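## Task

Pick up the small cardboard box sitting on the desk behind the carton stack and set it down on the top of the low shelf. The stacked cartons must stay undisturbed. The robot must not topple or finish leaning, or the attempt fails. The box must rest there by itself at the end, not be held in place by the robot.

## Robot and tools

Robot: a simulated Hello Robot Stretch 3 with a single arm. It has a two-wheeled base (0.33 m long, 0.34 m wide), a lift that slides up a mast, and a telescoping arm pointing out the robot's right side, ending in a wrist and a two-finger gripper. The arm cannot reach forward; to move the gripper forward or back you drive the base. Turning in place pivots about the point between the wheels, 0.05 m behind the front edge. With the arm in and wrist folded the robot sweeps a 0.28 m radius when turning; an unfolded, level wrist reaches past that. Occasionally a loose object may get nudged by something external.

Frames: the base frame has its origin on the floor between the drive wheels, x forward, y left, z up. hand_pose is reported in this frame, located where the closed fingertips meet; with all wrist joints at zero its x axis points up, y back toward the mast, z toward the rear. The odometry frame is the base frame as it was at scene start.

execute_actions: arguments "actions" (a list with exactly one action, or empty to just read state and images) and "cameras" (list of names from head_camera, nav_camera, wrist_camera, all; omitted/null/["all"] gives all, [] gives none). One action may hold "base", "joints", or both, plus optional "contact_limits"; its motions begin together. "base" holds exactly one command, both relative to the base's current measured place: {"translate_m": d}, a straight drive of d metres, forward positive, range -1 to 1; or {"rotate_rad": d}, an in-place turn, counter-clockwise (left) positive, range -3.2 to 3.2. No sideways motion. "joints" is a single dictionary of absolute targets keyed by joint name: lift_m 0 to 1.1 (arm height); arm_m 0 to 0.52 (extension); wrist_yaw_rad -1.345 to 4.42 (0 along the arm, positive toward the front, 3.0 folded over the base); wrist_pitch_rad -1.57 to 0.451 (0 level, negative tips fingers down); wrist_roll_rad -2.911 to 2.911 (0 fingers side by side); gripper_m -0.089 to 0.179 (bigger is wider; actual tip gap is smaller, by 0.007 nearly closed and 0.025 fully open, zero below 0.007); head_pan_rad -3.953 to 1.73 (0 ahead, positive left, -1.57 along the arm); head_tilt_rad -1.53 to 0.419 (negative down). Done tolerances: ±0.004 for lift, arm, gripper; ±0.02 for yaw, roll, head; ±0.05 for pitch. "contact_limits" accepts only arm_m, a motor_effort percentage 1 to 100 at which arm motion halts; lower is gentler but too low stops immediately; it also caps holding force until the next action. Unlisted joints may keep chasing old targets. Unknown keys or out-of-range values reject the whole call. Each action ends within 15 s. If a result reports a stop, remaining calls in that reply are skipped.

wait: "seconds" 0 to 10; nothing new is commanded; returns state and images. zoom_image: "camera" plus "region" [x0, y0, x1, y1] in that camera's latest full image pixels, top-left origin, at most 504x504. finished_scene: "scene" number (1 or 2); ends the scene irreversibly and reports success plus the next task.

Result lines: joint_positions; base_status and joint_status (done, off_target = stopped short and maybe still pushing, contact_stop, time_out, torque_fault; after the last three the old target is dropped); on_its_own (uncommanded behaviour; "held at" is a held target, not the position; efforts outside rest range hint at a load or push); motor_effort in percent, positive toward higher values, bracket = peak of last action, biased and noisy; positive wheel effort pushes forward. base_odometry counts wheel turns (slip included); heading -3.142 to 3.142, left positive; turned_by_wheels and turned_by_imu since last result; base_tilt in degrees, forward/right positive, with a fixed offset up to about 4 degrees. lidar_m: 12 distances from the base origin in 30 degree sectors, first straight ahead, going counter-clockwise (4th left, 7th behind, 10th right), '-' is nothing; plane 0.17 m high, range 0.15 to 12 m, misses clear objects, thin legs, tabletops; mast and low lift hide sectors 5, 6, 9, 10 partly. wrist_depth_mm (45 to 1000) and head_depth_mm (280 to 4000, image sideways) are 7x7 grids of median depths from top left. Camera calibration is given in OpenCV form with T_world_to_cam from the base frame; expect small errors, larger for the wrist camera.

Stops and safety: arm and lift halt and go slack on firm contact; a slack lift may sink under load or be pushed up by closing fingers on a surface. Base, wrist and head have no contact stop and will keep pushing. Wrist servos overloaded for several seconds shut off for 10 s. To grip, command gripper_m below object width; to release, open at least 0.02 above the touching value; readings don't confirm a grasp; resend a different value to re-squeeze. Fold or unfold the wrist only with lift_m 0.32 to 0.95, wrist_pitch_rad -0.4, roll near 0; once folded lift may go to 0.25. With yaw below -0.4 keep pitch at -0.5 or lower. Fast base motion (0.30 m/s, 1.9 rad/s) needs lift below 0.30, arm below 0.03, yaw above 2.54; otherwise 0.10 m/s and 0.63 rad/s. Tipping risk: pushing on something rigid with the gripper above about 0.45 m, repeated pushes after a contact_stop, driving while holding something fixed, or snagging furniture (worst reversing). If leaning, back out in small steps, free the gripper, lower the lift to about 0.2. Avoid drops, slips, slams, hard hits and knocking the cartons. The robot keeps its last command while you think.

Each tool is called after "Call:" as a command line: name --argument value for each argument, lists and objects as JSON in quotes; but a table of rows of numbers goes row by row, as --pt "numbers of a row", without its own name.

## Session

Call:
execute_actions --actions '[]'

Scene clock: 0.00 s.
base_odometry: x=+0.000 y=+0.000 heading=+0.000 (m, m, rad; odometry frame)
turned_by_wheels: +0.000 (rad since the last result)
turned_by_imu: +0.000 (rad since the last result)
base_tilt: forward=-0.3 right=-0.6 (deg)
lidar_m: 1.73 2.26 1.78 1.75 1.56 2.65 2.62 1.08 0.84 0.83 2.14 1.88
head_depth_mm: 1982 2021 2042 2042 2056 2003 1889 / 1979 2072 2048 2059 2074 2008 1826 / 1983 2088 2093 2101 2119 2017 1869 / 1997 2106 2112 2129 2141 1985 1892 / 2016 2143 2157 2157 2145 1982 1865 / 2013 2170 2210 2198 2206 2174 2173 / 2016 2190 2204 2215 2218 2228 2157
base_status: not commanded
joint_positions: lift_m=+0.545 arm_m=+0.001 wrist_yaw_rad=+2.990 wrist_pitch_rad=-0.452 wrist_roll_rad=-0.011 gripper_m=+0.037 head_pan_rad=-0.008 head_tilt_rad=-0.009
joint_status: not commanded
motor_effort: left_wheel=+0 right_wheel=+0 lift_m=+36 arm_m=+0 wrist_yaw_rad=+0 wrist_pitch_rad=+5 wrist_roll_rad=+0 gripper_m=+0 head_pan_rad=+0 head_tilt_rad=+2 (%)
hand_pose: x=+0.0120 y=+0.0714 z=+0.5503 quat_wxyz=(+0.210, +0.695, +0.107, +0.679) (m; base frame)
wrist_depth_mm: - - - - - - - / - - - - - - - / - - - - - - - / - - - - - - - / 940 - 979 942 947 961 944 / 792 794 - 795 810 802 819 / 704 690 674 706 683 704 700
pictures: head_camera (sideways: a quarter turn clockwise sets it upright), nav_camera (sideways: a quarter turn counterclockwise sets it upright), wrist_camera
Images, in order (width x height): head_camera 896x504, nav_camera 672x504, wrist_camera 644x364.

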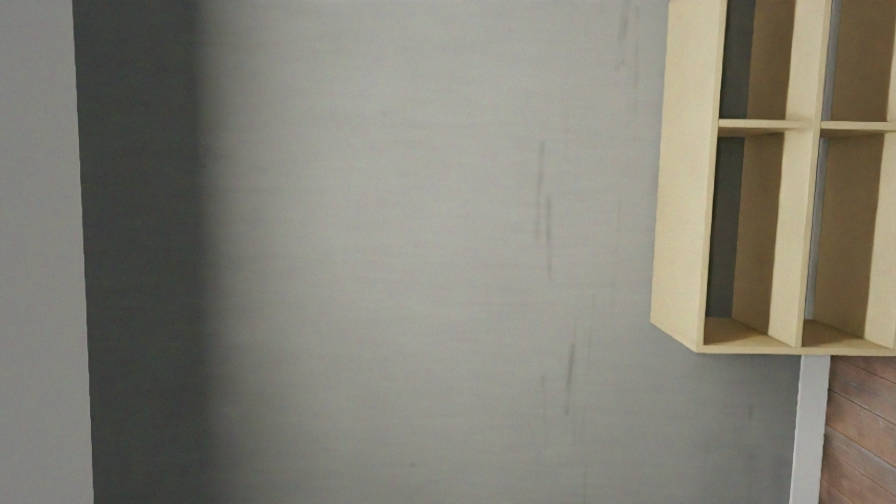

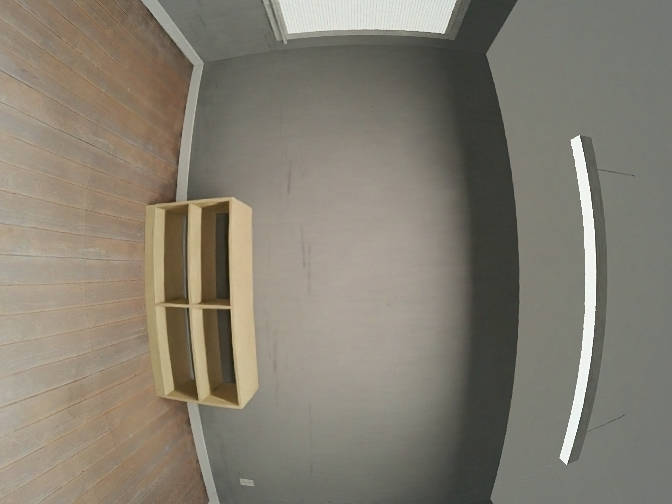

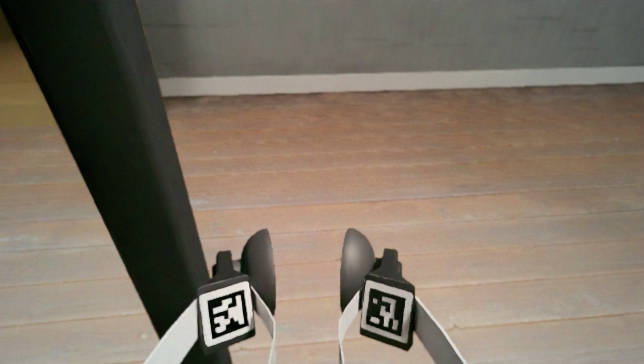

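Call:
execute_actions --actions '[{"joints":{"head_pan_rad":-1.9,"head_tilt_rad":-0.6}}]' --cameras '["head_camera","nav_camera"]'

Scene clock: 4.63 s.
base_odometry: x=+0.000 y=+0.000 heading=+0.000 (m, m, rad; odometry frame)
turned_by_wheels: +0.000 (rad since the last result)
turned_by_imu: -0.001 (rad since the last result)
base_tilt: forward=-0.3 right=-0.5 (deg)
lidar_m: 1.73 2.27 1.78 1.75 1.56 2.65 2.63 1.08 0.84 0.83 2.14 1.88
head_depth_mm: 1854 888 937 1076 1266 1422 1234 / 1836 888 915 1046 1225 1386 1233 / 1778 884 894 1015 1199 1380 1237 / 1746 885 874 990 1153 1355 1242 / 1740 977 890 1011 1632 1391 1226 / 1688 1850 2086 2229 1788 1461 1238 / 1655 1827 2023 2231 1787 1462 1232
base_status: not commanded
joint_positions: lift_m=+0.545 arm_m=+0.001 wrist_yaw_rad=+2.990 wrist_pitch_rad=-0.452 wrist_roll_rad=-0.011 gripper_m=+0.037 head_pan_rad=-1.893 head_tilt_rad=-0.592
joint_status: all done
motor_effort: left_wheel=+1(0) right_wheel=+0(0) lift_m=+36(37) arm_m=+0(0) wrist_yaw_rad=+0(0) wrist_pitch_rad=+5(5) wrist_roll_rad=+0(0) gripper_m=+0(0) head_pan_rad=-2(30) head_tilt_rad=-5(46) (%)
hand_pose: x=+0.0120 y=+0.0714 z=+0.5503 quat_wxyz=(+0.210, +0.695, +0.107, +0.679) (m; base frame)
wrist_depth_mm: - - - - - - - / - - - - - - - / - - - - - - - / - - - - - - - / 938 - 955 926 940 939 984 / 804 782 - 794 804 804 818 / 699 696 674 696 694 704 705
pictures: head_camera (sideways: a quarter turn clockwise sets it upright), nav_camera (sideways: a quarter turn counterclockwise sets it upright)
camera_calibration (this result's frames):
head_camera: T_world_to_cam=[[0.166192, 0.550239, -0.818302, 1.08595], [0.961232, -0.275564, 0.00992624, -0.0144621], [-0.220033, -0.788227, -0.574703, 0.707073], [0, 0, 0, 1]] pos_world=[-0.0109946, -0.0441809, 1.29513]
nav_camera: T_world_to_cam=[[-0.219478, -0.554309, 0.802852, -0.999284], [-0.93437, 0.356176, -0.00951887, 0.069067], [-0.28068, -0.75225, -0.596103, 0.731979], [0, 0, 0, 1]] pos_world=[0.0506653, -0.0278807, 1.23927]
Images, in order (width x height): head_camera 896x504, nav_camera 672x504.

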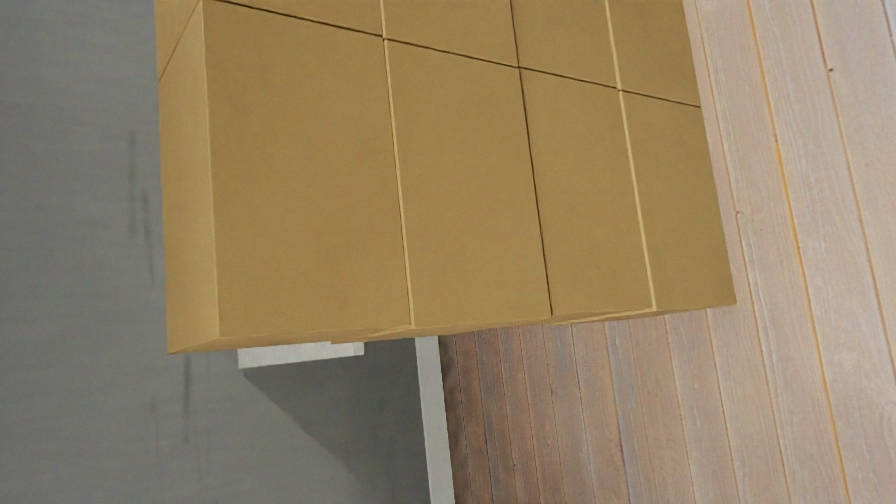

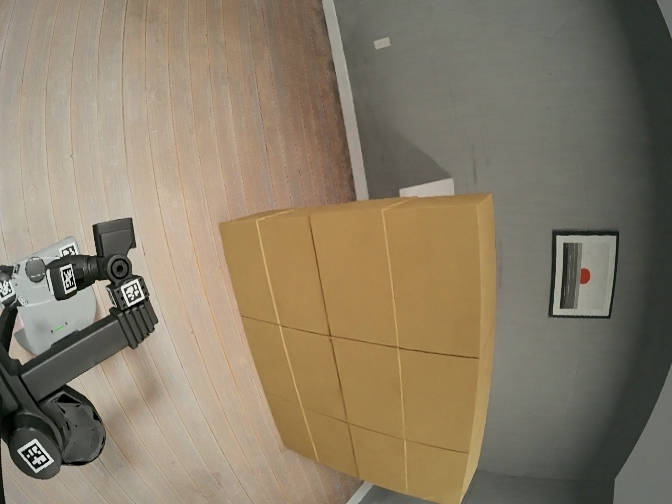

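Call:
execute_actions --actions '[{"base":{"rotate_rad":-0.95},"joints":{"lift_m":0.28}}]' --cameras '[]'

Call:
execute_actions --actions '[{"base":{"translate_m":1}}]' --cameras '[]'

Call:
execute_actions --actions '[{"base":{"rotate_rad":-0.62}}]' --cameras '[]'

Call:
execute_actions --actions '[{"base":{"translate_m":0.5},"joints":{"head_pan_rad":-1.6,"head_tilt_rad":-0.6}}]'

Scene clock: 12.97 s.
base_odometry: x=+0.000 y=+0.000 heading=-0.950 (m, m, rad; odometry frame)
turned_by_wheels: -0.950 (rad since the last result)
turned_by_imu: -0.964 (rad since the last result)
base_tilt: forward=-0.4 right=-0.5 (deg)
lidar_m: 2.22 1.73 1.78 2.12 1.75 1.56 1.89 2.62 2.63 1.00 0.83 0.83
head_depth_mm: 2210 2443 2666 2321 1796 1459 1239 / 2310 2577 2792 2329 1791 1466 1233 / 2434 2652 2957 2334 1791 1455 1242 / 2504 2840 3064 2331 1793 1460 1233 / 2614 2799 1704 1887 1793 1469 1234 / 2729 1297 1398 1521 1653 1457 1233 / 2554 1137 1197 1282 1387 1426 1235
base_status: done
joint_positions: lift_m=+0.281 arm_m=+0.001 wrist_yaw_rad=+2.990 wrist_pitch_rad=-0.452 wrist_roll_rad=-0.011 gripper_m=+0.037 head_pan_rad=-1.893 head_tilt_rad=-0.593
joint_status: all done
motor_effort: left_wheel=+2(7) right_wheel=-1(4) lift_m=+14(30) arm_m=+0(0) wrist_yaw_rad=+0(0) wrist_pitch_rad=+5(5) wrist_roll_rad=+0(0) gripper_m=+0(1) head_pan_rad=-2(2) head_tilt_rad=-5(6) (%)
hand_pose: x=+0.0120 y=+0.0714 z=+0.2858 quat_wxyz=(+0.210, +0.695, +0.107, +0.679) (m; base frame)
wrist_depth_mm: - - - - - - - / - - - - - - - / 849 - 889 885 882 881 914 / 685 - 692 703 701 703 695 / 565 - 589 574 576 577 585 / 483 485 - 499 495 493 499 / - - - - 417 428 431
pictures: none
No camera images: the call's "cameras" was empty. Leave "cameras" out to get every camera's image.

Scene clock: 18.00 s.
base_odometry: x=+0.582 y=-0.813 heading=-0.950 (m, m, rad; odometry frame)
turned_by_wheels: +0.000 (rad since the last result)
turned_by_imu: +0.000 (rad since the last result)
base_tilt: forward=-0.2 right=-0.5 (deg)
lidar_m: 1.40 1.47 1.07 1.22 2.51 2.50 2.53 3.29 0.71 0.78 1.26 1.25
head_depth_mm: 2773 887 759 1756 1746 1471 1233 / 2920 885 718 809 921 1344 1232 / 3027 883 755 850 969 1153 1235 / 2623 2562 800 898 1068 1263 1234 / 2169 2178 1429 1155 1794 1465 1230 / 1842 1910 1421 1152 1734 1463 1229 / 1603 1690 1418 1275 1632 1459 1234
base_status: done
joint_positions: lift_m=+0.281 arm_m=+0.001 wrist_yaw_rad=+2.990 wrist_pitch_rad=-0.452 wrist_roll_rad=-0.011 gripper_m=+0.037 head_pan_rad=-1.893 head_tilt_rad=-0.593
joint_status: not commanded
motor_effort: left_wheel=+2(12) right_wheel=+0(6) lift_m=+13(14) arm_m=+0(0) wrist_yaw_rad=+0(0) wrist_pitch_rad=+5(5) wrist_roll_rad=+0(0) gripper_m=+0(0) head_pan_rad=-2(2) head_tilt_rad=-5(5) (%)
hand_pose: x=+0.0120 y=+0.0714 z=+0.2858 quat_wxyz=(+0.210, +0.695, +0.107, +0.679) (m; base frame)
wrist_depth_mm: - - - - - - - / - - - - - - - / 857 - 883 899 901 890 890 / 683 - 686 695 698 712 716 / 563 - 592 574 577 584 583 / 482 488 - 503 488 495 499 / - - - - 416 432 428
pictures: none
No camera images: the call's "cameras" was empty. Leave "cameras" out to get every camera's image.

Scene clock: 19.50 s.
base_odometry: x=+0.582 y=-0.813 heading=-1.570 (m, m, rad; odometry frame)
turned_by_wheels: -0.620 (rad since the last result)
turned_by_imu: -0.626 (rad since the last result)
base_tilt: forward=-0.4 right=-0.5 (deg)
lidar_m: 1.25 1.34 1.49 1.07 1.42 2.32 2.50 2.52 3.32 0.71 0.75 1.27
head_depth_mm: 3091 3439 3274 2327 1805 1456 1234 / 3025 3332 3313 2312 1789 1460 1233 / 2977 3300 3315 2323 1789 1468 1237 / 2903 3298 3325 2300 1794 1466 1234 / 2888 3207 3312 2348 1785 1463 1238 / 2868 3003 2066 1302 991 1108 1208 / 2681 946 699 773 878 1040 1187
base_status: done
joint_positions: lift_m=+0.281 arm_m=+0.001 wrist_yaw_rad=+2.990 wrist_pitch_rad=-0.452 wrist_roll_rad=-0.011 gripper_m=+0.037 head_pan_rad=-1.893 head_tilt_rad=-0.593
joint_status: not commanded
motor_effort: left_wheel=+2(10) right_wheel=-1(6) lift_m=+13(13) arm_m=+0(0) wrist_yaw_rad=+0(0) wrist_pitch_rad=+5(5) wrist_roll_rad=+0(0) gripper_m=+0(0) head_pan_rad=-2(2) head_tilt_rad=-5(6) (%)
hand_pose: x=+0.0120 y=+0.0714 z=+0.2858 quat_wxyz=(+0.210, +0.695, +0.107, +0.679) (m; base frame)
wrist_depth_mm: - - - - - - - / - - - - - - - / 877 - 897 882 915 896 892 / 685 - 698 693 698 698 701 / 568 - 596 570 580 577 584 / 488 488 - 503 494 495 498 / - - - - 415 429 433
pictures: none
No camera images: the call's "cameras" was empty. Leave "cameras" out to get every camera's image.

Scene clock: 22.83 s.
base_odometry: x=+0.582 y=-1.313 heading=-1.570 (m, m, rad; odometry frame)
turned_by_wheels: +0.000 (rad since the last result)
turned_by_imu: +0.000 (rad since the last result)
base_tilt: forward=-0.4 right=-0.5 (deg)
lidar_m: 0.76 0.81 1.20 1.38 1.17 1.97 2.98 2.99 0.76 0.80 0.91 0.77
head_depth_mm: 2830 886 749 849 968 1156 1240 / 2806 1147 1006 960 1032 1163 1240 / 2927 3126 1621 1106 1743 1433 1243 / 2903 3117 1424 1019 1780 1417 1232 / 2899 2990 1428 1015 1781 1422 1242 / 2260 2178 1422 1015 1245 1423 1227 / 1711 1750 1411 1052 1724 1437 1235
base_status: done
joint_positions: lift_m=+0.281 arm_m=+0.001 wrist_yaw_rad=+2.990 wrist_pitch_rad=-0.452 wrist_roll_rad=-0.011 gripper_m=+0.037 head_pan_rad=-1.607 head_tilt_rad=-0.593
joint_status: all done
motor_effort: left_wheel=+2(10) right_wheel=+0(6) lift_m=+13(14) arm_m=+0(0) wrist_yaw_rad=+0(0) wrist_pitch_rad=+5(5) wrist_roll_rad=+0(0) gripper_m=+0(0) head_pan_rad=+2(19) head_tilt_rad=-5(4) (%)
hand_pose: x=+0.0120 y=+0.0714 z=+0.2858 quat_wxyz=(+0.210, +0.695, +0.107, +0.679) (m; base frame)
wrist_depth_mm: - - - - - - 812 / - - - - - - 816 / 856 - 866 902 883 877 806 / 692 - 692 684 697 707 719 / 566 - 587 579 578 581 577 / 486 486 - 504 495 490 495 / - - - - 417 427 430
pictures: head_camera (sideways: a quarter turn clockwise sets it upright), nav_camera (sideways: a quarter turn counterclockwise sets it upright), wrist_camera
camera_calibration (this result's frames):
head_camera: T_world_to_cam=[[0.00443268, 0.575388, -0.817869, 1.08637], [0.99993, 0.0064519, 0.00995846, -0.0147401], [0.0110068, -0.817855, -0.575319, 0.706464], [0, 0, 0, 1]] pos_world=[0.00214762, -0.0472024, 1.2951]
nav_camera: T_world_to_cam=[[-0.0544127, -0.594297, 0.802403, -0.999705], [-0.996872, 0.0784625, -0.00948706, 0.0694069], [-0.0573204, -0.800409, -0.596707, 0.731402], [0, 0, 0, 1]] pos_world=[0.0567174, -0.0141461, 1.23926]
wrist_camera: T_world_to_cam=[[0.984258, -0.17669, 0.00398452, -0.00404892], [-0.0972579, -0.560327, -0.822542, 0.313501], [0.147568, 0.809206, -0.568691, 0.262769], [0, 0, 0, 1]] pos_world=[-0.00430062, -0.0376867, 0.407318]
Images, in order (width x height): head_camera 896x504, nav_camera 672x504, wrist_camera 644x364.

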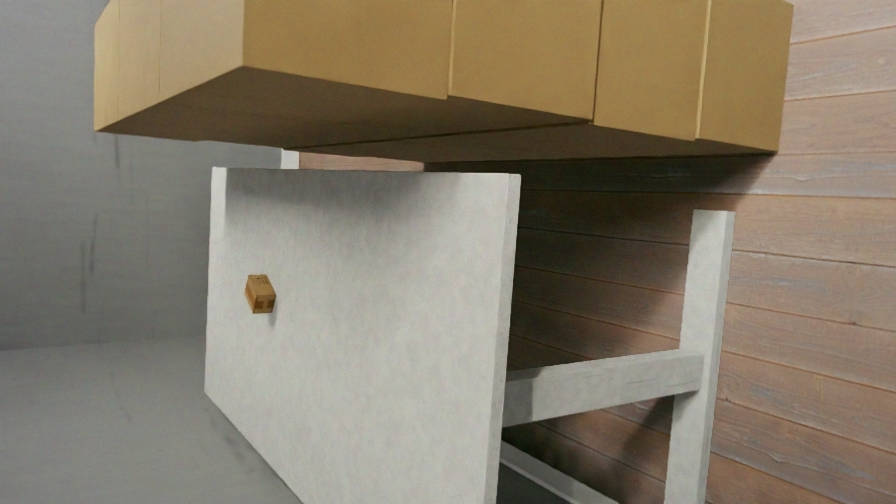

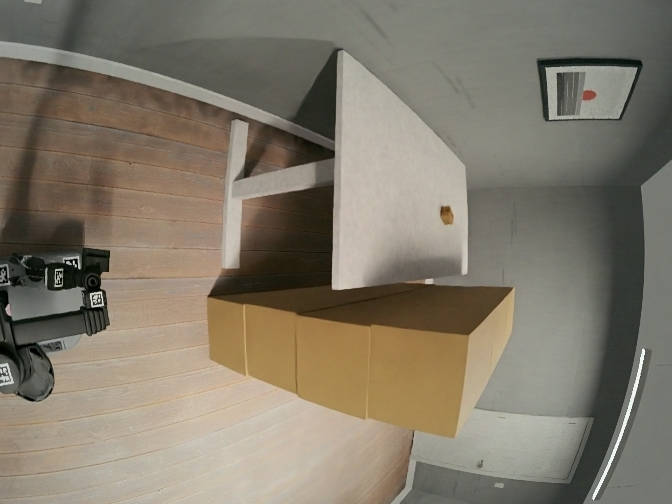

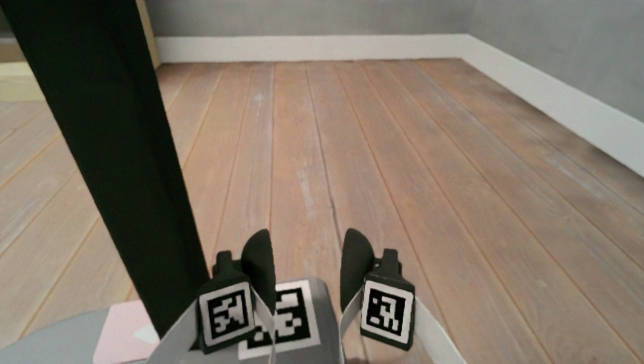

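Call:
execute_actions --actions '[{"base":{"translate_m":-0.95}}]' --cameras '[]'

Call:
execute_actions --actions '[{"base":{"rotate_rad":-1.55},"joints":{"head_pan_rad":0.5}}]' --cameras '[]'

Call:
execute_actions --actions '[{"base":{"translate_m":1}}]' --cameras '[]'

Call:
execute_actions --actions '[{"base":{"translate_m":1}}]' --cameras '["nav_camera"]'

Scene clock: 35.20 s.
base_odometry: x=+0.581 y=-0.363 heading=-1.570 (m, m, rad; odometry frame)
turned_by_wheels: +0.000 (rad since the last result)
turned_by_imu: -0.003 (rad since the last result)
base_tilt: forward=-0.2 right=-0.6 (deg)
lidar_m: 1.70 1.82 1.20 1.13 1.62 2.09 2.06 2.13 3.26 1.50 0.84 1.04
head_depth_mm: 2777 3019 3207 2316 1789 1480 1237 / 2779 3127 3288 2307 1789 1471 1235 / 2836 3107 3317 2299 1794 1469 1241 / 2841 3160 3237 2347 1800 1461 1240 / 2834 3212 3262 2233 1787 1468 1231 / 2864 1656 1679 1746 1687 1459 1227 / 2880 1225 1240 1270 1322 1352 1237
base_status: done
joint_positions: lift_m=+0.281 arm_m=+0.001 wrist_yaw_rad=+2.990 wrist_pitch_rad=-0.452 wrist_roll_rad=-0.011 gripper_m=+0.037 head_pan_rad=-1.607 head_tilt_rad=-0.593
joint_status: not commanded
motor_effort: left_wheel=+2(7) right_wheel=+0(7) lift_m=+13(13) arm_m=+0(0) wrist_yaw_rad=+0(0) wrist_pitch_rad=+5(5) wrist_roll_rad=+0(0) gripper_m=+0(0) head_pan_rad=+2(3) head_tilt_rad=-5(5) (%)
hand_pose: x=+0.0120 y=+0.0714 z=+0.2858 quat_wxyz=(+0.210, +0.695, +0.107, +0.679) (m; base frame)
wrist_depth_mm: - - - - - - - / - - - - - - - / 865 - 895 890 904 903 884 / 678 - 694 697 701 691 712 / 570 - 599 575 572 583 579 / 479 486 - 501 488 494 497 / - - - - 414 434 428
pictures: none
No camera images: the call's "cameras" was empty. Leave "cameras" out to get every camera's image.

Scene clock: 37.43 s.
base_odometry: x=+0.581 y=-0.363 heading=-3.120 (m, m, rad; odometry frame)
turned_by_wheels: -1.550 (rad since the last result)
turned_by_imu: -1.562 (rad since the last result)
base_tilt: forward=-0.3 right=-0.6 (deg)
lidar_m: 1.37 0.84 1.46 1.70 1.84 1.20 1.13 1.34 2.08 2.06 2.13 3.27
head_depth_mm: 2869 1353 1663 2046 1796 1465 1240 / 3037 1126 1284 1568 1727 1464 1237 / 2769 971 1054 1228 1486 1461 1229 / 2378 881 900 1020 1205 1386 1225 / 2150 890 935 1064 1279 1419 1240 / 1921 979 1060 2119 1733 1471 1236 / 1749 1855 1403 1784 1791 1460 1236
base_status: done
joint_positions: lift_m=+0.281 arm_m=+0.001 wrist_yaw_rad=+2.990 wrist_pitch_rad=-0.452 wrist_roll_rad=-0.011 gripper_m=+0.037 head_pan_rad=+0.493 head_tilt_rad=-0.593
joint_status: all done
motor_effort: left_wheel=+2(12) right_wheel=-1(6) lift_m=+13(14) arm_m=+0(0) wrist_yaw_rad=+1(0) wrist_pitch_rad=+5(5) wrist_roll_rad=+0(0) gripper_m=+0(0) head_pan_rad=+3(28) head_tilt_rad=-4(5) (%)
hand_pose: x=+0.0120 y=+0.0714 z=+0.2858 quat_wxyz=(+0.210, +0.695, +0.107, +0.679) (m; base frame)
wrist_depth_mm: - - - - - - 744 / - - - - - - 742 / 857 - 876 887 890 899 753 / 701 - 702 689 701 699 696 / 570 - 594 575 576 577 581 / 483 488 - 510 493 499 499 / - - - - 417 430 430
pictures: none
No camera images: the call's "cameras" was empty. Leave "cameras" out to get every camera's image.

Scene clock: 42.47 s.
base_odometry: x=-0.419 y=-0.385 heading=-3.120 (m, m, rad; odometry frame)
turned_by_wheels: +0.000 (rad since the last result)
turned_by_imu: +0.000 (rad since the last result)
base_tilt: forward=-0.2 right=-0.5 (deg)
lidar_m: 1.03 0.50 0.40 0.39 0.43 2.12 2.13 2.28 2.21 1.89 2.12 2.27
head_depth_mm: 2014 2161 2433 2296 1785 1458 1240 / 2150 898 951 1137 1625 1458 1238 / 2310 879 774 895 1095 1357 1238 / 2200 878 655 749 856 1039 1182 / 1959 876 591 636 708 825 975 / 1775 1817 536 553 617 684 798 / 1614 1675 525 489 539 590 664
base_status: done
joint_positions: lift_m=+0.281 arm_m=+0.001 wrist_yaw_rad=+2.990 wrist_pitch_rad=-0.452 wrist_roll_rad=-0.011 gripper_m=+0.037 head_pan_rad=+0.493 head_tilt_rad=-0.593
joint_status: not commanded
motor_effort: left_wheel=+2(12) right_wheel=-1(6) lift_m=+14(13) arm_m=+0(0) wrist_yaw_rad=+0(1) wrist_pitch_rad=+5(5) wrist_roll_rad=+0(0) gripper_m=+0(0) head_pan_rad=+3(2) head_tilt_rad=-5(5) (%)
hand_pose: x=+0.0120 y=+0.0714 z=+0.2858 quat_wxyz=(+0.210, +0.695, +0.107, +0.679) (m; base frame)
wrist_depth_mm: - 389 393 405 405 417 427 / - 421 423 433 437 454 460 / 826 - 461 476 481 490 500 / 657 - 513 526 540 548 556 / 574 - 549 560 576 581 583 / 486 484 - 505 489 494 495 / - - - - 417 425 430
pictures: none
No camera images: the call's "cameras" was empty. Leave "cameras" out to get every camera's image.

Scene clock: 47.50 s.
base_odometry: x=-1.418 y=-0.407 heading=-3.119 (m, m, rad; odometry frame)
turned_by_wheels: +0.000 (rad since the last result)
turned_by_imu: +0.000 (rad since the last result)
base_tilt: forward=-0.4 right=-0.6 (deg)
lidar_m: 1.27 1.37 1.45 0.26 0.28 0.43 3.09 2.93 2.14 1.99 1.56 1.28
head_depth_mm: 1101 1205 1324 1465 1630 1457 1240 / 1182 1280 1435 1591 1720 1458 1237 / 1263 1391 1562 1720 1791 1464 1239 / 1351 1497 1683 1927 1803 1471 1237 / 1474 1641 1863 2097 1787 1464 1239 / 1565 1739 1918 2061 1786 1457 1231 / 1469 1582 1709 1848 1785 1460 1234
base_status: done
joint_positions: lift_m=+0.281 arm_m=+0.001 wrist_yaw_rad=+2.990 wrist_pitch_rad=-0.452 wrist_roll_rad=-0.011 gripper_m=+0.037 head_pan_rad=+0.493 head_tilt_rad=-0.594
joint_status: not commanded
motor_effort: left_wheel=+1(9) right_wheel=+0(5) lift_m=+14(13) arm_m=+0(0) wrist_yaw_rad=+0(0) wrist_pitch_rad=+5(5) wrist_roll_rad=+0(0) gripper_m=+0(0) head_pan_rad=+2(2) head_tilt_rad=-5(5) (%)
hand_pose: x=+0.0120 y=+0.0714 z=+0.2858 quat_wxyz=(+0.210, +0.695, +0.107, +0.679) (m; base frame)
wrist_depth_mm: - 274 277 289 - - - / - 297 302 315 - - - / 310 - 322 793 874 887 902 / 343 - 354 648 691 685 718 / 379 - 392 423 575 580 582 / 429 434 - 467 488 492 496 / - - - - 416 429 433
pictures: nav_camera (sideways: a quarter turn counterclockwise sets it upright)
camera_calibration (this result's frames):
nav_camera: T_world_to_cam=[[0.540763, 0.25327, 0.80214, -1.00299], [0.435607, -0.900087, -0.00946845, 0.0606445], [0.719598, 0.354538, -0.597061, 0.727123], [0, 0, 0, 1]] pos_world=[-0.00727137, 0.0508209, 1.23925]
Images, in order (width x height): nav_camera 672x504.

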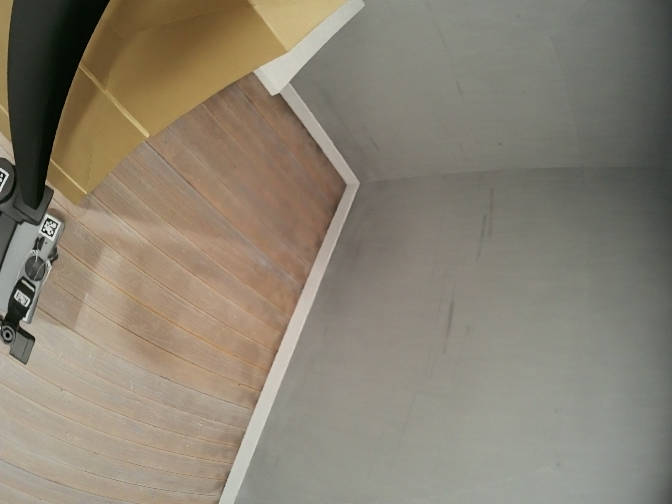

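Call:
execute_actions --actions '[{"base":{"translate_m":0.55}}]' --cameras '[]'

Call:
execute_actions --actions '[{"base":{"rotate_rad":-1.65},"joints":{"head_pan_rad":-1.7}}]' --cameras '[]'

Call:
execute_actions --actions '[{"base":{"translate_m":-0.8}}]' --cameras '["nav_camera","head_camera"]'

Scene clock: 55.23 s.
base_odometry: x=-1.968 y=-0.420 heading=-3.119 (m, m, rad; odometry frame)
turned_by_wheels: +0.000 (rad since the last result)
turned_by_imu: -0.001 (rad since the last result)
base_tilt: forward=-0.2 right=-0.6 (deg)
lidar_m: 0.72 0.79 1.20 1.36 0.66 0.55 1.53 3.02 2.13 1.84 0.91 0.73
head_depth_mm: 616 669 730 806 898 1020 1152 / 655 716 789 874 989 1137 1216 / 703 769 854 963 1099 1283 1241 / 753 834 940 1065 1241 1392 1240 / 819 916 1033 1194 1409 1458 1230 / 886 998 1148 1349 1636 1457 1234 / 975 1110 1308 1577 1730 1444 1227
base_status: done
joint_positions: lift_m=+0.281 arm_m=+0.001 wrist_yaw_rad=+2.990 wrist_pitch_rad=-0.452 wrist_roll_rad=-0.011 gripper_m=+0.037 head_pan_rad=+0.493 head_tilt_rad=-0.594
joint_status: not commanded
motor_effort: left_wheel=+1(12) right_wheel=+0(5) lift_m=+14(13) arm_m=+0(0) wrist_yaw_rad=+0(0) wrist_pitch_rad=+5(5) wrist_roll_rad=+0(0) gripper_m=+0(0) head_pan_rad=+3(2) head_tilt_rad=-5(5) (%)
hand_pose: x=+0.0120 y=+0.0714 z=+0.2858 quat_wxyz=(+0.210, +0.695, +0.107, +0.679) (m; base frame)
wrist_depth_mm: - - - - - - 819 / - - - - - - 829 / 866 - 872 893 905 891 811 / 680 - 700 695 687 707 701 / 571 - 590 578 583 579 582 / 484 486 - 500 493 495 496 / - - - - 418 431 436
pictures: none
No camera images: the call's "cameras" was empty. Leave "cameras" out to get every camera's image.

Scene clock: 57.53 s.
base_odometry: x=-1.968 y=-0.420 heading=+1.514 (m, m, rad; odometry frame)
turned_by_wheels: -1.650 (rad since the last result)
turned_by_imu: -1.663 (rad since the last result)
base_tilt: forward=-0.2 right=-0.6 (deg)
lidar_m: 2.26 0.97 0.74 0.72 0.77 1.11 1.36 0.69 0.55 0.99 3.17 2.12
head_depth_mm: 3546 883 594 600 680 810 1004 / 3538 974 815 821 803 849 1006 / 3463 1504 1470 1535 1499 1391 1209 / 3533 3847 3224 2329 1798 1465 1235 / 3575 3793 3285 2332 1783 1458 1232 / 3537 3910 3260 2292 1775 1462 1235 / 3517 3817 3194 2305 1775 1457 1234
base_status: done
joint_positions: lift_m=+0.281 arm_m=+0.001 wrist_yaw_rad=+2.990 wrist_pitch_rad=-0.452 wrist_roll_rad=-0.011 gripper_m=+0.037 head_pan_rad=-1.693 head_tilt_rad=-0.594
joint_status: all done
motor_effort: left_wheel=+1(12) right_wheel=-1(6) lift_m=+14(13) arm_m=+0(0) wrist_yaw_rad=+0(0) wrist_pitch_rad=+5(5) wrist_roll_rad=+0(0) gripper_m=+1(1) head_pan_rad=-2(31) head_tilt_rad=-4(5) (%)
hand_pose: x=+0.0120 y=+0.0713 z=+0.2858 quat_wxyz=(+0.210, +0.695, +0.107, +0.679) (m; base frame)
wrist_depth_mm: - 673 687 708 729 757 785 / 692 721 724 752 801 821 870 / 738 - 786 820 853 868 904 / 686 - 689 700 703 703 712 / 576 - 595 577 580 581 578 / 485 489 - 502 493 493 495 / - - - - 418 424 431
pictures: none
No camera images: the call's "cameras" was empty. Leave "cameras" out to get every camera's image.

Scene clock: 61.90 s.
base_odometry: x=-2.014 y=-1.218 heading=+1.514 (m, m, rad; odometry frame)
turned_by_wheels: +0.000 (rad since the last result)
turned_by_imu: -0.002 (rad since the last result)
base_tilt: forward=-0.3 right=-0.7 (deg)
lidar_m: 2.37 1.04 0.79 0.78 0.76 0.58 0.57 0.60 0.43 0.99 0.57 0.71
head_depth_mm: 1622 1634 1440 1016 788 646 582 / 2363 2373 1422 1013 791 645 583 / 3471 3800 1425 993 788 644 584 / 3473 3910 1419 1014 787 642 581 / 3506 3856 1433 1013 786 643 583 / 3454 1569 1429 1011 786 642 583 / 3411 1076 1000 1015 881 643 569
base_status: done
joint_positions: lift_m=+0.281 arm_m=+0.001 wrist_yaw_rad=+2.990 wrist_pitch_rad=-0.452 wrist_roll_rad=-0.011 gripper_m=+0.037 head_pan_rad=-1.693 head_tilt_rad=-0.594
joint_status: not commanded
motor_effort: left_wheel=+2(7) right_wheel=-1(7) lift_m=+13(13) arm_m=+0(0) wrist_yaw_rad=+0(0) wrist_pitch_rad=+5(5) wrist_roll_rad=+0(0) gripper_m=+0(0) head_pan_rad=-2(2) head_tilt_rad=-4(4) (%)
hand_pose: x=+0.0120 y=+0.0713 z=+0.2858 quat_wxyz=(+0.210, +0.695, +0.107, +0.679) (m; base frame)
wrist_depth_mm: - 720 726 748 774 818 836 / 739 778 794 813 864 877 909 / 772 - 834 850 890 899 882 / 682 - 688 697 695 696 698 / 563 - 592 577 579 579 578 / 486 489 - 510 496 492 495 / - - - - 419 429 430
pictures: head_camera (sideways: a quarter turn clockwise sets it upright), nav_camera (sideways: a quarter turn counterclockwise sets it upright)
camera_calibration (this result's frames):
head_camera: T_world_to_cam=[[0.0538518, 0.573281, -0.817587, 1.0857], [0.996793, -0.0794027, 0.00997936, -0.0147482], [-0.0591977, -0.815502, -0.575718, 0.707412], [0, 0, 0, 1]] pos_world=[-0.00188886, -0.0466857, 1.29507]
nav_camera: T_world_to_cam=[[-0.105269, -0.587822, 0.802112, -0.999015], [-0.986458, 0.163741, -0.00946643, 0.0693165], [-0.125774, -0.792246, -0.597099, 0.73233], [0, 0, 0, 1]] pos_world=[0.0553202, -0.0184081, 1.23925]
Images, in order (width x height): head_camera 896x504, nav_camera 672x504.

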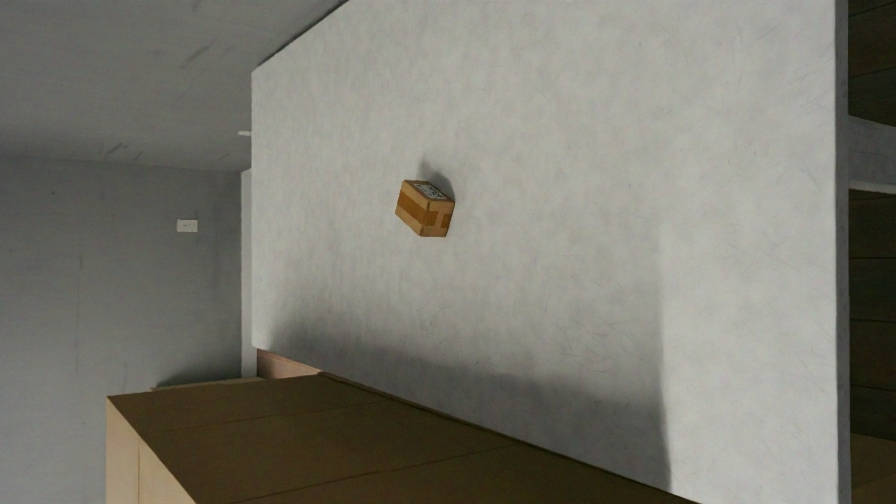

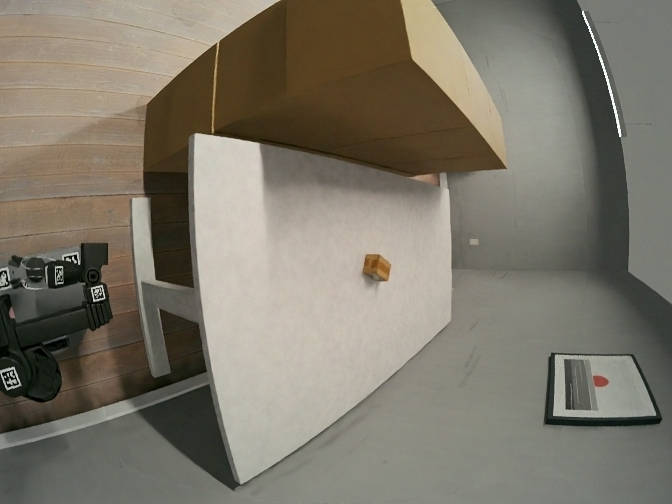

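Call:
execute_actions --actions '[{"base":{"translate_m":-0.07},"joints":{"lift_m":0.88,"wrist_pitch_rad":-0.4}}]' --cameras '[]'

Call:
execute_actions --actions '[{"joints":{"wrist_yaw_rad":0,"gripper_m":0.17,"arm_m":0.3}}]' --cameras '["wrist_camera","head_camera"]'

Scene clock: 72.03 s.
base_odometry: x=-2.018 y=-1.288 heading=+1.514 (m, m, rad; odometry frame)
turned_by_wheels: +0.000 (rad since the last result)
turned_by_imu: -0.002 (rad since the last result)
base_tilt: forward=-0.3 right=-0.6 (deg)
lidar_m: 2.38 1.05 0.80 0.78 0.67 0.51 0.50 0.53 0.42 0.41 0.60 0.71
head_depth_mm: 1421 1414 1335 1017 790 679 - / 2064 2081 1432 1018 785 678 - / 3401 3698 1433 1013 785 659 - / 3494 3941 1424 979 788 650 - / 3464 3913 1424 1015 787 658 - / 3438 3736 1586 1011 787 643 569 / 3429 1235 1241 1089 787 643 570
base_status: done
joint_positions: lift_m=+0.879 arm_m=+0.001 wrist_yaw_rad=+2.990 wrist_pitch_rad=-0.420 wrist_roll_rad=-0.011 gripper_m=+0.037 head_pan_rad=-1.693 head_tilt_rad=-0.594
joint_status: all done
motor_effort: left_wheel=+3(11) right_wheel=-1(7) lift_m=+57(60) arm_m=+0(0) wrist_yaw_rad=+0(0) wrist_pitch_rad=+8(8) wrist_roll_rad=+0(1) gripper_m=+0(0) head_pan_rad=-3(2) head_tilt_rad=-5(5) (%)
hand_pose: x=+0.0126 y=+0.0755 z=+0.8915 quat_wxyz=(+0.199, +0.697, +0.096, +0.682) (m; base frame)
wrist_depth_mm: - 718 720 737 774 807 833 / 678 761 780 807 840 883 920 / 700 - 872 882 922 973 - / 717 - 948 981 - - - / 730 - - - - - - / 709 976 - - - - - / 705 - - - - - -
pictures: none
No camera images: the call's "cameras" was empty. Leave "cameras" out to get every camera's image.

Scene clock: 75.47 s.
base_odometry: x=-2.018 y=-1.288 heading=+1.514 (m, m, rad; odometry frame)
turned_by_wheels: +0.000 (rad since the last result)
turned_by_imu: -0.001 (rad since the last result)
base_tilt: forward=-0.4 right=-0.4 (deg)
lidar_m: 2.38 1.05 0.80 0.78 0.66 0.51 0.50 0.53 0.42 0.41 0.61 0.70
head_depth_mm: 1431 1434 1350 1061 - - 570 / 2072 2068 1425 - 741 643 570 / 3408 3845 1568 - 787 643 570 / 3520 3821 1513 - 784 643 571 / 3498 3938 1425 969 785 641 568 / 3404 3715 1572 1010 786 644 568 / 3433 1227 1235 1084 785 643 568
base_status: not commanded
joint_positions: lift_m=+0.879 arm_m=+0.300 wrist_yaw_rad=+0.003 wrist_pitch_rad=-0.420 wrist_roll_rad=-0.011 gripper_m=+0.170 head_pan_rad=-1.693 head_tilt_rad=-0.594
joint_status: all done
motor_effort: left_wheel=+2(1) right_wheel=-1(1) lift_m=+57(57) arm_m=+3(6) wrist_yaw_rad=-2(2) wrist_pitch_rad=+7(7) wrist_roll_rad=+0(0) gripper_m=+0(97) head_pan_rad=-2(2) head_tilt_rad=-5(4) (%)
hand_pose: x=-0.0210 y=-0.6689 z=+0.8915 quat_wxyz=(+0.696, +0.149, -0.687, -0.146) (m; base frame)
wrist_depth_mm: 462 655 - - - 987 644 / 461 676 949 951 965 878 641 / 472 639 667 677 681 672 618 / 471 566 515 517 523 526 527 / 461 419 419 395 426 429 437 / 428 354 354 356 358 364 363 / - 308 308 309 309 302 322
pictures: head_camera (sideways: a quarter turn clockwise sets it upright), wrist_camera
camera_calibration (this result's frames):
head_camera: T_world_to_cam=[[0.0538876, 0.573277, -0.817587, 1.0857], [0.996788, -0.0794651, 0.00997936, -0.0147481], [-0.0592487, -0.815499, -0.575718, 0.707412], [0, 0, 0, 1]] pos_world=[-0.00189179, -0.0466852, 1.29507]
wrist_camera: T_world_to_cam=[[-0.999715, 0.0236528, 0.00313597, -0.0116753], [0.0101774, 0.541605, -0.840571, 1.14913], [-0.0215803, -0.8403, -0.541692, 0.0802077], [0, 0, 0, 1]] pos_world=[-0.0216362, -0.554698, 1.00941]
Images, in order (width x height): head_camera 896x504, wrist_camera 644x364.

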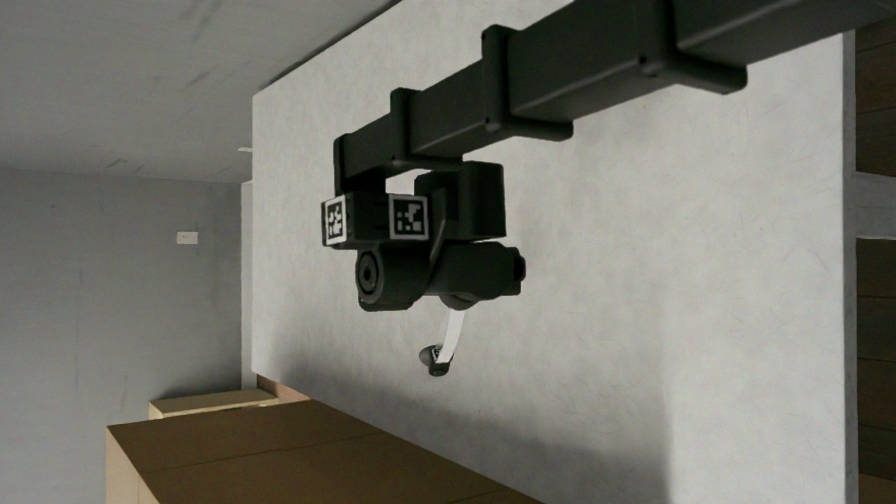

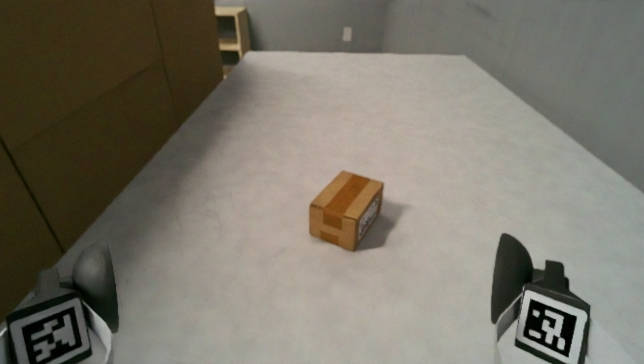

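Call:
execute_actions --actions '[{"joints":{"wrist_yaw_rad":-0.25,"wrist_pitch_rad":-0.2,"lift_m":0.70,"arm_m":0.4}}]' --cameras '["wrist_camera"]'

Scene clock: 81.23 s.
base_odometry: x=-2.018 y=-1.288 heading=+1.514 (m, m, rad; odometry frame)
turned_by_wheels: +0.000 (rad since the last result)
turned_by_imu: -0.001 (rad since the last result)
base_tilt: forward=-0.3 right=-0.6 (deg)
lidar_m: 2.38 1.05 0.80 0.78 0.67 0.51 0.50 0.53 0.42 0.41 0.61 0.70
head_depth_mm: 1432 1428 1335 1013 788 643 569 / 2075 2075 1430 1016 789 661 - / 3388 3830 1418 1063 - 636 569 / 3482 3900 1423 1015 740 643 569 / 3456 3847 1432 1012 786 642 570 / 3452 3707 1579 1015 784 641 569 / 3465 1230 1235 1086 785 642 570
base_status: not commanded
joint_positions: lift_m=+0.701 arm_m=+0.400 wrist_yaw_rad=-0.248 wrist_pitch_rad=-0.222 wrist_roll_rad=-0.011 gripper_m=+0.170 head_pan_rad=-1.693 head_tilt_rad=-0.594
joint_status: all done
motor_effort: left_wheel=+2(1) right_wheel=-1(1) lift_m=+13(50) arm_m=+3(5) wrist_yaw_rad=-2(1) wrist_pitch_rad=+8(9) wrist_roll_rad=-1(0) gripper_m=+0(0) head_pan_rad=-3(2) head_tilt_rad=-5(5) (%)
hand_pose: x=-0.0814 y=-0.7818 z=+0.7595 quat_wxyz=(+0.692, -0.008, -0.703, -0.165) (m; base frame)
wrist_depth_mm: 721 - - - 952 618 476 / 729 - - - 902 642 477 / 539 539 551 544 555 554 470 / 342 345 219 303 345 348 353 / 250 252 223 253 253 256 255 / - 198 199 198 199 206 202 / - 164 164 165 165 160 172
pictures: wrist_camera
camera_calibration (this result's frames):
wrist_camera: T_world_to_cam=[[-0.962792, 0.270236, -0.0020457, 0.130696], [0.100778, 0.352008, -0.930556, 1.02745], [-0.250749, -0.896138, -0.366144, -0.283206], [0, 0, 0, 1]] pos_world=[-0.048725, -0.65078, 0.852669]
Images, in order (width x height): wrist_camera 644x364.

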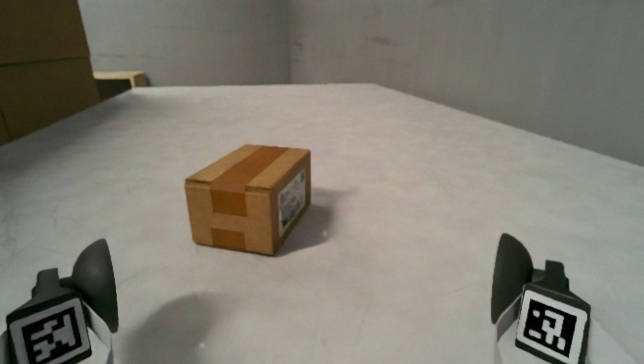

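Call:
execute_actions --actions '[{"base":{"translate_m":0.02},"joints":{"arm_m":0.505}}]' --cameras '["wrist_camera"]'

Call:
execute_actions --actions '[{"joints":{"gripper_m":0.02}}]' --cameras '["wrist_camera"]'

Call:
execute_actions --actions '[{"joints":{"lift_m":0.85}}]' --cameras '["wrist_camera"]'

Scene clock: 87.17 s.
base_odometry: x=-2.016 y=-1.268 heading=+1.514 (m, m, rad; odometry frame)
turned_by_wheels: +0.000 (rad since the last result)
turned_by_imu: -0.001 (rad since the last result)
base_tilt: forward=-0.3 right=-0.5 (deg)
lidar_m: 2.38 1.05 0.80 0.78 0.69 0.53 0.52 0.55 0.42 0.42 0.59 0.71
head_depth_mm: 1470 1485 1345 1021 788 643 570 / 2159 2178 1427 1010 786 671 - / 3443 3810 1421 1062 786 633 570 / 3536 3925 1422 - 788 643 568 / 3489 3915 1418 1011 785 643 569 / 3552 3676 1510 1010 781 645 570 / 3454 1169 1160 1091 784 644 569
base_status: done
joint_positions: lift_m=+0.701 arm_m=+0.505 wrist_yaw_rad=-0.248 wrist_pitch_rad=-0.222 wrist_roll_rad=-0.011 gripper_m=+0.170 head_pan_rad=-1.693 head_tilt_rad=-0.594
joint_status: all done
motor_effort: left_wheel=+3(6) right_wheel=-1(4) lift_m=+13(13) arm_m=+3(10) wrist_yaw_rad=-2(2) wrist_pitch_rad=+8(9) wrist_roll_rad=+0(1) gripper_m=+0(1) head_pan_rad=-2(2) head_tilt_rad=-4(5) (%)
hand_pose: x=-0.0815 y=-0.8868 z=+0.7596 quat_wxyz=(+0.692, -0.008, -0.703, -0.165) (m; base frame)
wrist_depth_mm: 692 - - - - 656 500 / 689 - - - 965 673 507 / 590 540 546 547 553 561 494 / 341 343 344 345 348 352 350 / 251 251 251 156 238 256 256 / - 198 135 127 200 204 201 / - 163 145 129 165 159 172
pictures: wrist_camera
camera_calibration (this result's frames):
wrist_camera: T_world_to_cam=[[-0.962708, 0.270535, -0.00205108, 0.159272], [0.100842, 0.351794, -0.93063, 1.06433], [-0.251046, -0.896132, -0.365956, -0.377463], [0, 0, 0, 1]] pos_world=[-0.0487574, -0.75577, 0.852692]
Images, in order (width x height): wrist_camera 644x364.

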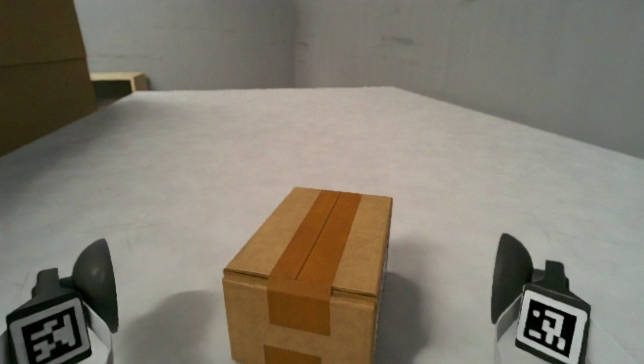

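Scene clock: 89.17 s.
base_odometry: x=-2.016 y=-1.268 heading=+1.514 (m, m, rad; odometry frame)
turned_by_wheels: +0.000 (rad since the last result)
turned_by_imu: -0.001 (rad since the last result)
base_tilt: forward=-0.3 right=-0.5 (deg)
lidar_m: 2.38 1.04 0.80 0.78 0.69 0.53 0.52 0.55 0.42 0.42 0.59 0.71
head_depth_mm: 1471 1483 1358 1013 790 643 571 / 2174 2164 1428 1018 788 669 - / 3388 3733 1424 1057 788 636 569 / 3564 3816 1418 - 788 641 567 / 3431 3917 1421 1009 789 642 569 / 3503 3636 1513 1009 784 644 569 / 3410 1165 1161 1093 785 642 568
base_status: not commanded
joint_positions: lift_m=+0.701 arm_m=+0.505 wrist_yaw_rad=-0.248 wrist_pitch_rad=-0.222 wrist_roll_rad=-0.011 gripper_m=+0.021 head_pan_rad=-1.693 head_tilt_rad=-0.594
joint_status: all done
motor_effort: left_wheel=+2(2) right_wheel=-1(1) lift_m=+13(13) arm_m=+3(3) wrist_yaw_rad=-1(1) wrist_pitch_rad=+9(9) wrist_roll_rad=+0(0) gripper_m=-19(100) head_pan_rad=-2(3) head_tilt_rad=-5(5) (%)
hand_pose: x=-0.0815 y=-0.8868 z=+0.7596 quat_wxyz=(+0.692, -0.008, -0.703, -0.165) (m; base frame)
wrist_depth_mm: 696 - - - - 669 501 / 715 - - - 954 671 500 / 590 540 545 547 553 562 492 / 339 341 345 346 348 349 349 / 250 251 252 155 248 255 255 / 197 198 127 123 - 199 200 / 164 163 136 126 153 165 166
pictures: wrist_camera
camera_calibration (this result's frames):
wrist_camera: T_world_to_cam=[[-0.962688, 0.270606, -0.0020528, 0.15932], [0.10087, 0.351786, -0.93063, 1.06433], [-0.251112, -0.896113, -0.365956, -0.377452], [0, 0, 0, 1]] pos_world=[-0.0487653, -0.755769, 0.852691]
Images, in order (width x height): wrist_camera 644x364.

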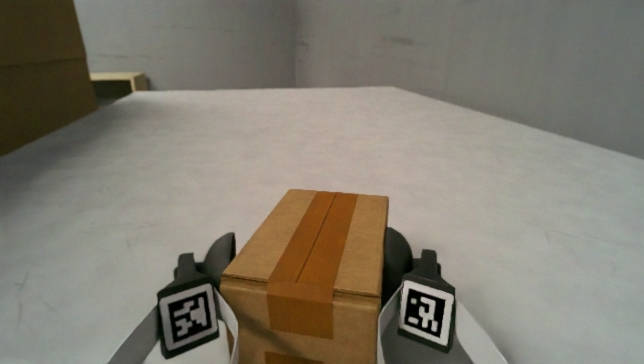

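Scene clock: 91.37 s.
base_odometry: x=-2.016 y=-1.268 heading=+1.514 (m, m, rad; odometry frame)
turned_by_wheels: +0.000 (rad since the last result)
turned_by_imu: -0.001 (rad since the last result)
base_tilt: forward=-0.3 right=-0.6 (deg)
lidar_m: 2.38 1.05 0.80 0.78 0.69 0.53 0.52 0.55 0.42 0.42 0.59 0.71
head_depth_mm: 1486 1493 1347 1018 844 - - / 2136 2176 1411 1104 - 627 570 / 3440 3768 1602 1013 788 644 569 / 3534 3870 - 975 788 643 570 / 3521 3865 1419 1015 788 644 570 / 3529 3661 1505 1011 785 643 570 / 3460 1173 1164 1091 785 644 569
base_status: not commanded
joint_positions: lift_m=+0.849 arm_m=+0.505 wrist_yaw_rad=-0.248 wrist_pitch_rad=-0.223 wrist_roll_rad=-0.011 gripper_m=+0.021 head_pan_rad=-1.693 head_tilt_rad=-0.594
joint_status: all done
motor_effort: left_wheel=+2(2) right_wheel=-1(1) lift_m=+58(59) arm_m=+3(3) wrist_yaw_rad=-2(2) wrist_pitch_rad=+9(9) wrist_roll_rad=+0(0) gripper_m=-18(19) head_pan_rad=-2(3) head_tilt_rad=-4(5) (%)
hand_pose: x=-0.0815 y=-0.8868 z=+0.9078 quat_wxyz=(+0.692, -0.008, -0.703, -0.165) (m; base frame)
wrist_depth_mm: 684 - - - - 663 498 / 693 - - - - 668 505 / 684 - - - 970 675 512 / 671 727 714 725 735 663 516 / 575 527 531 156 539 540 507 / 417 418 128 123 - 424 423 / 349 349 135 126 327 349 353
pictures: wrist_camera
camera_calibration (this result's frames):
wrist_camera: T_world_to_cam=[[-0.96269, 0.270601, -0.00202609, 0.159595], [0.101094, 0.352687, -0.930265, 1.20274], [-0.251016, -0.895761, -0.366884, -0.321966], [0, 0, 0, 1]] pos_world=[-0.0487677, -0.755782, 1.00107]
Images, in order (width x height): wrist_camera 644x364.

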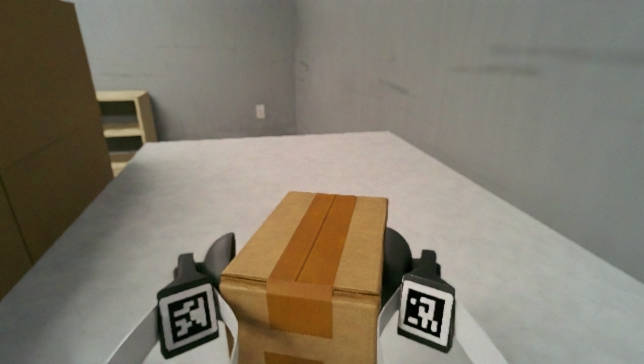

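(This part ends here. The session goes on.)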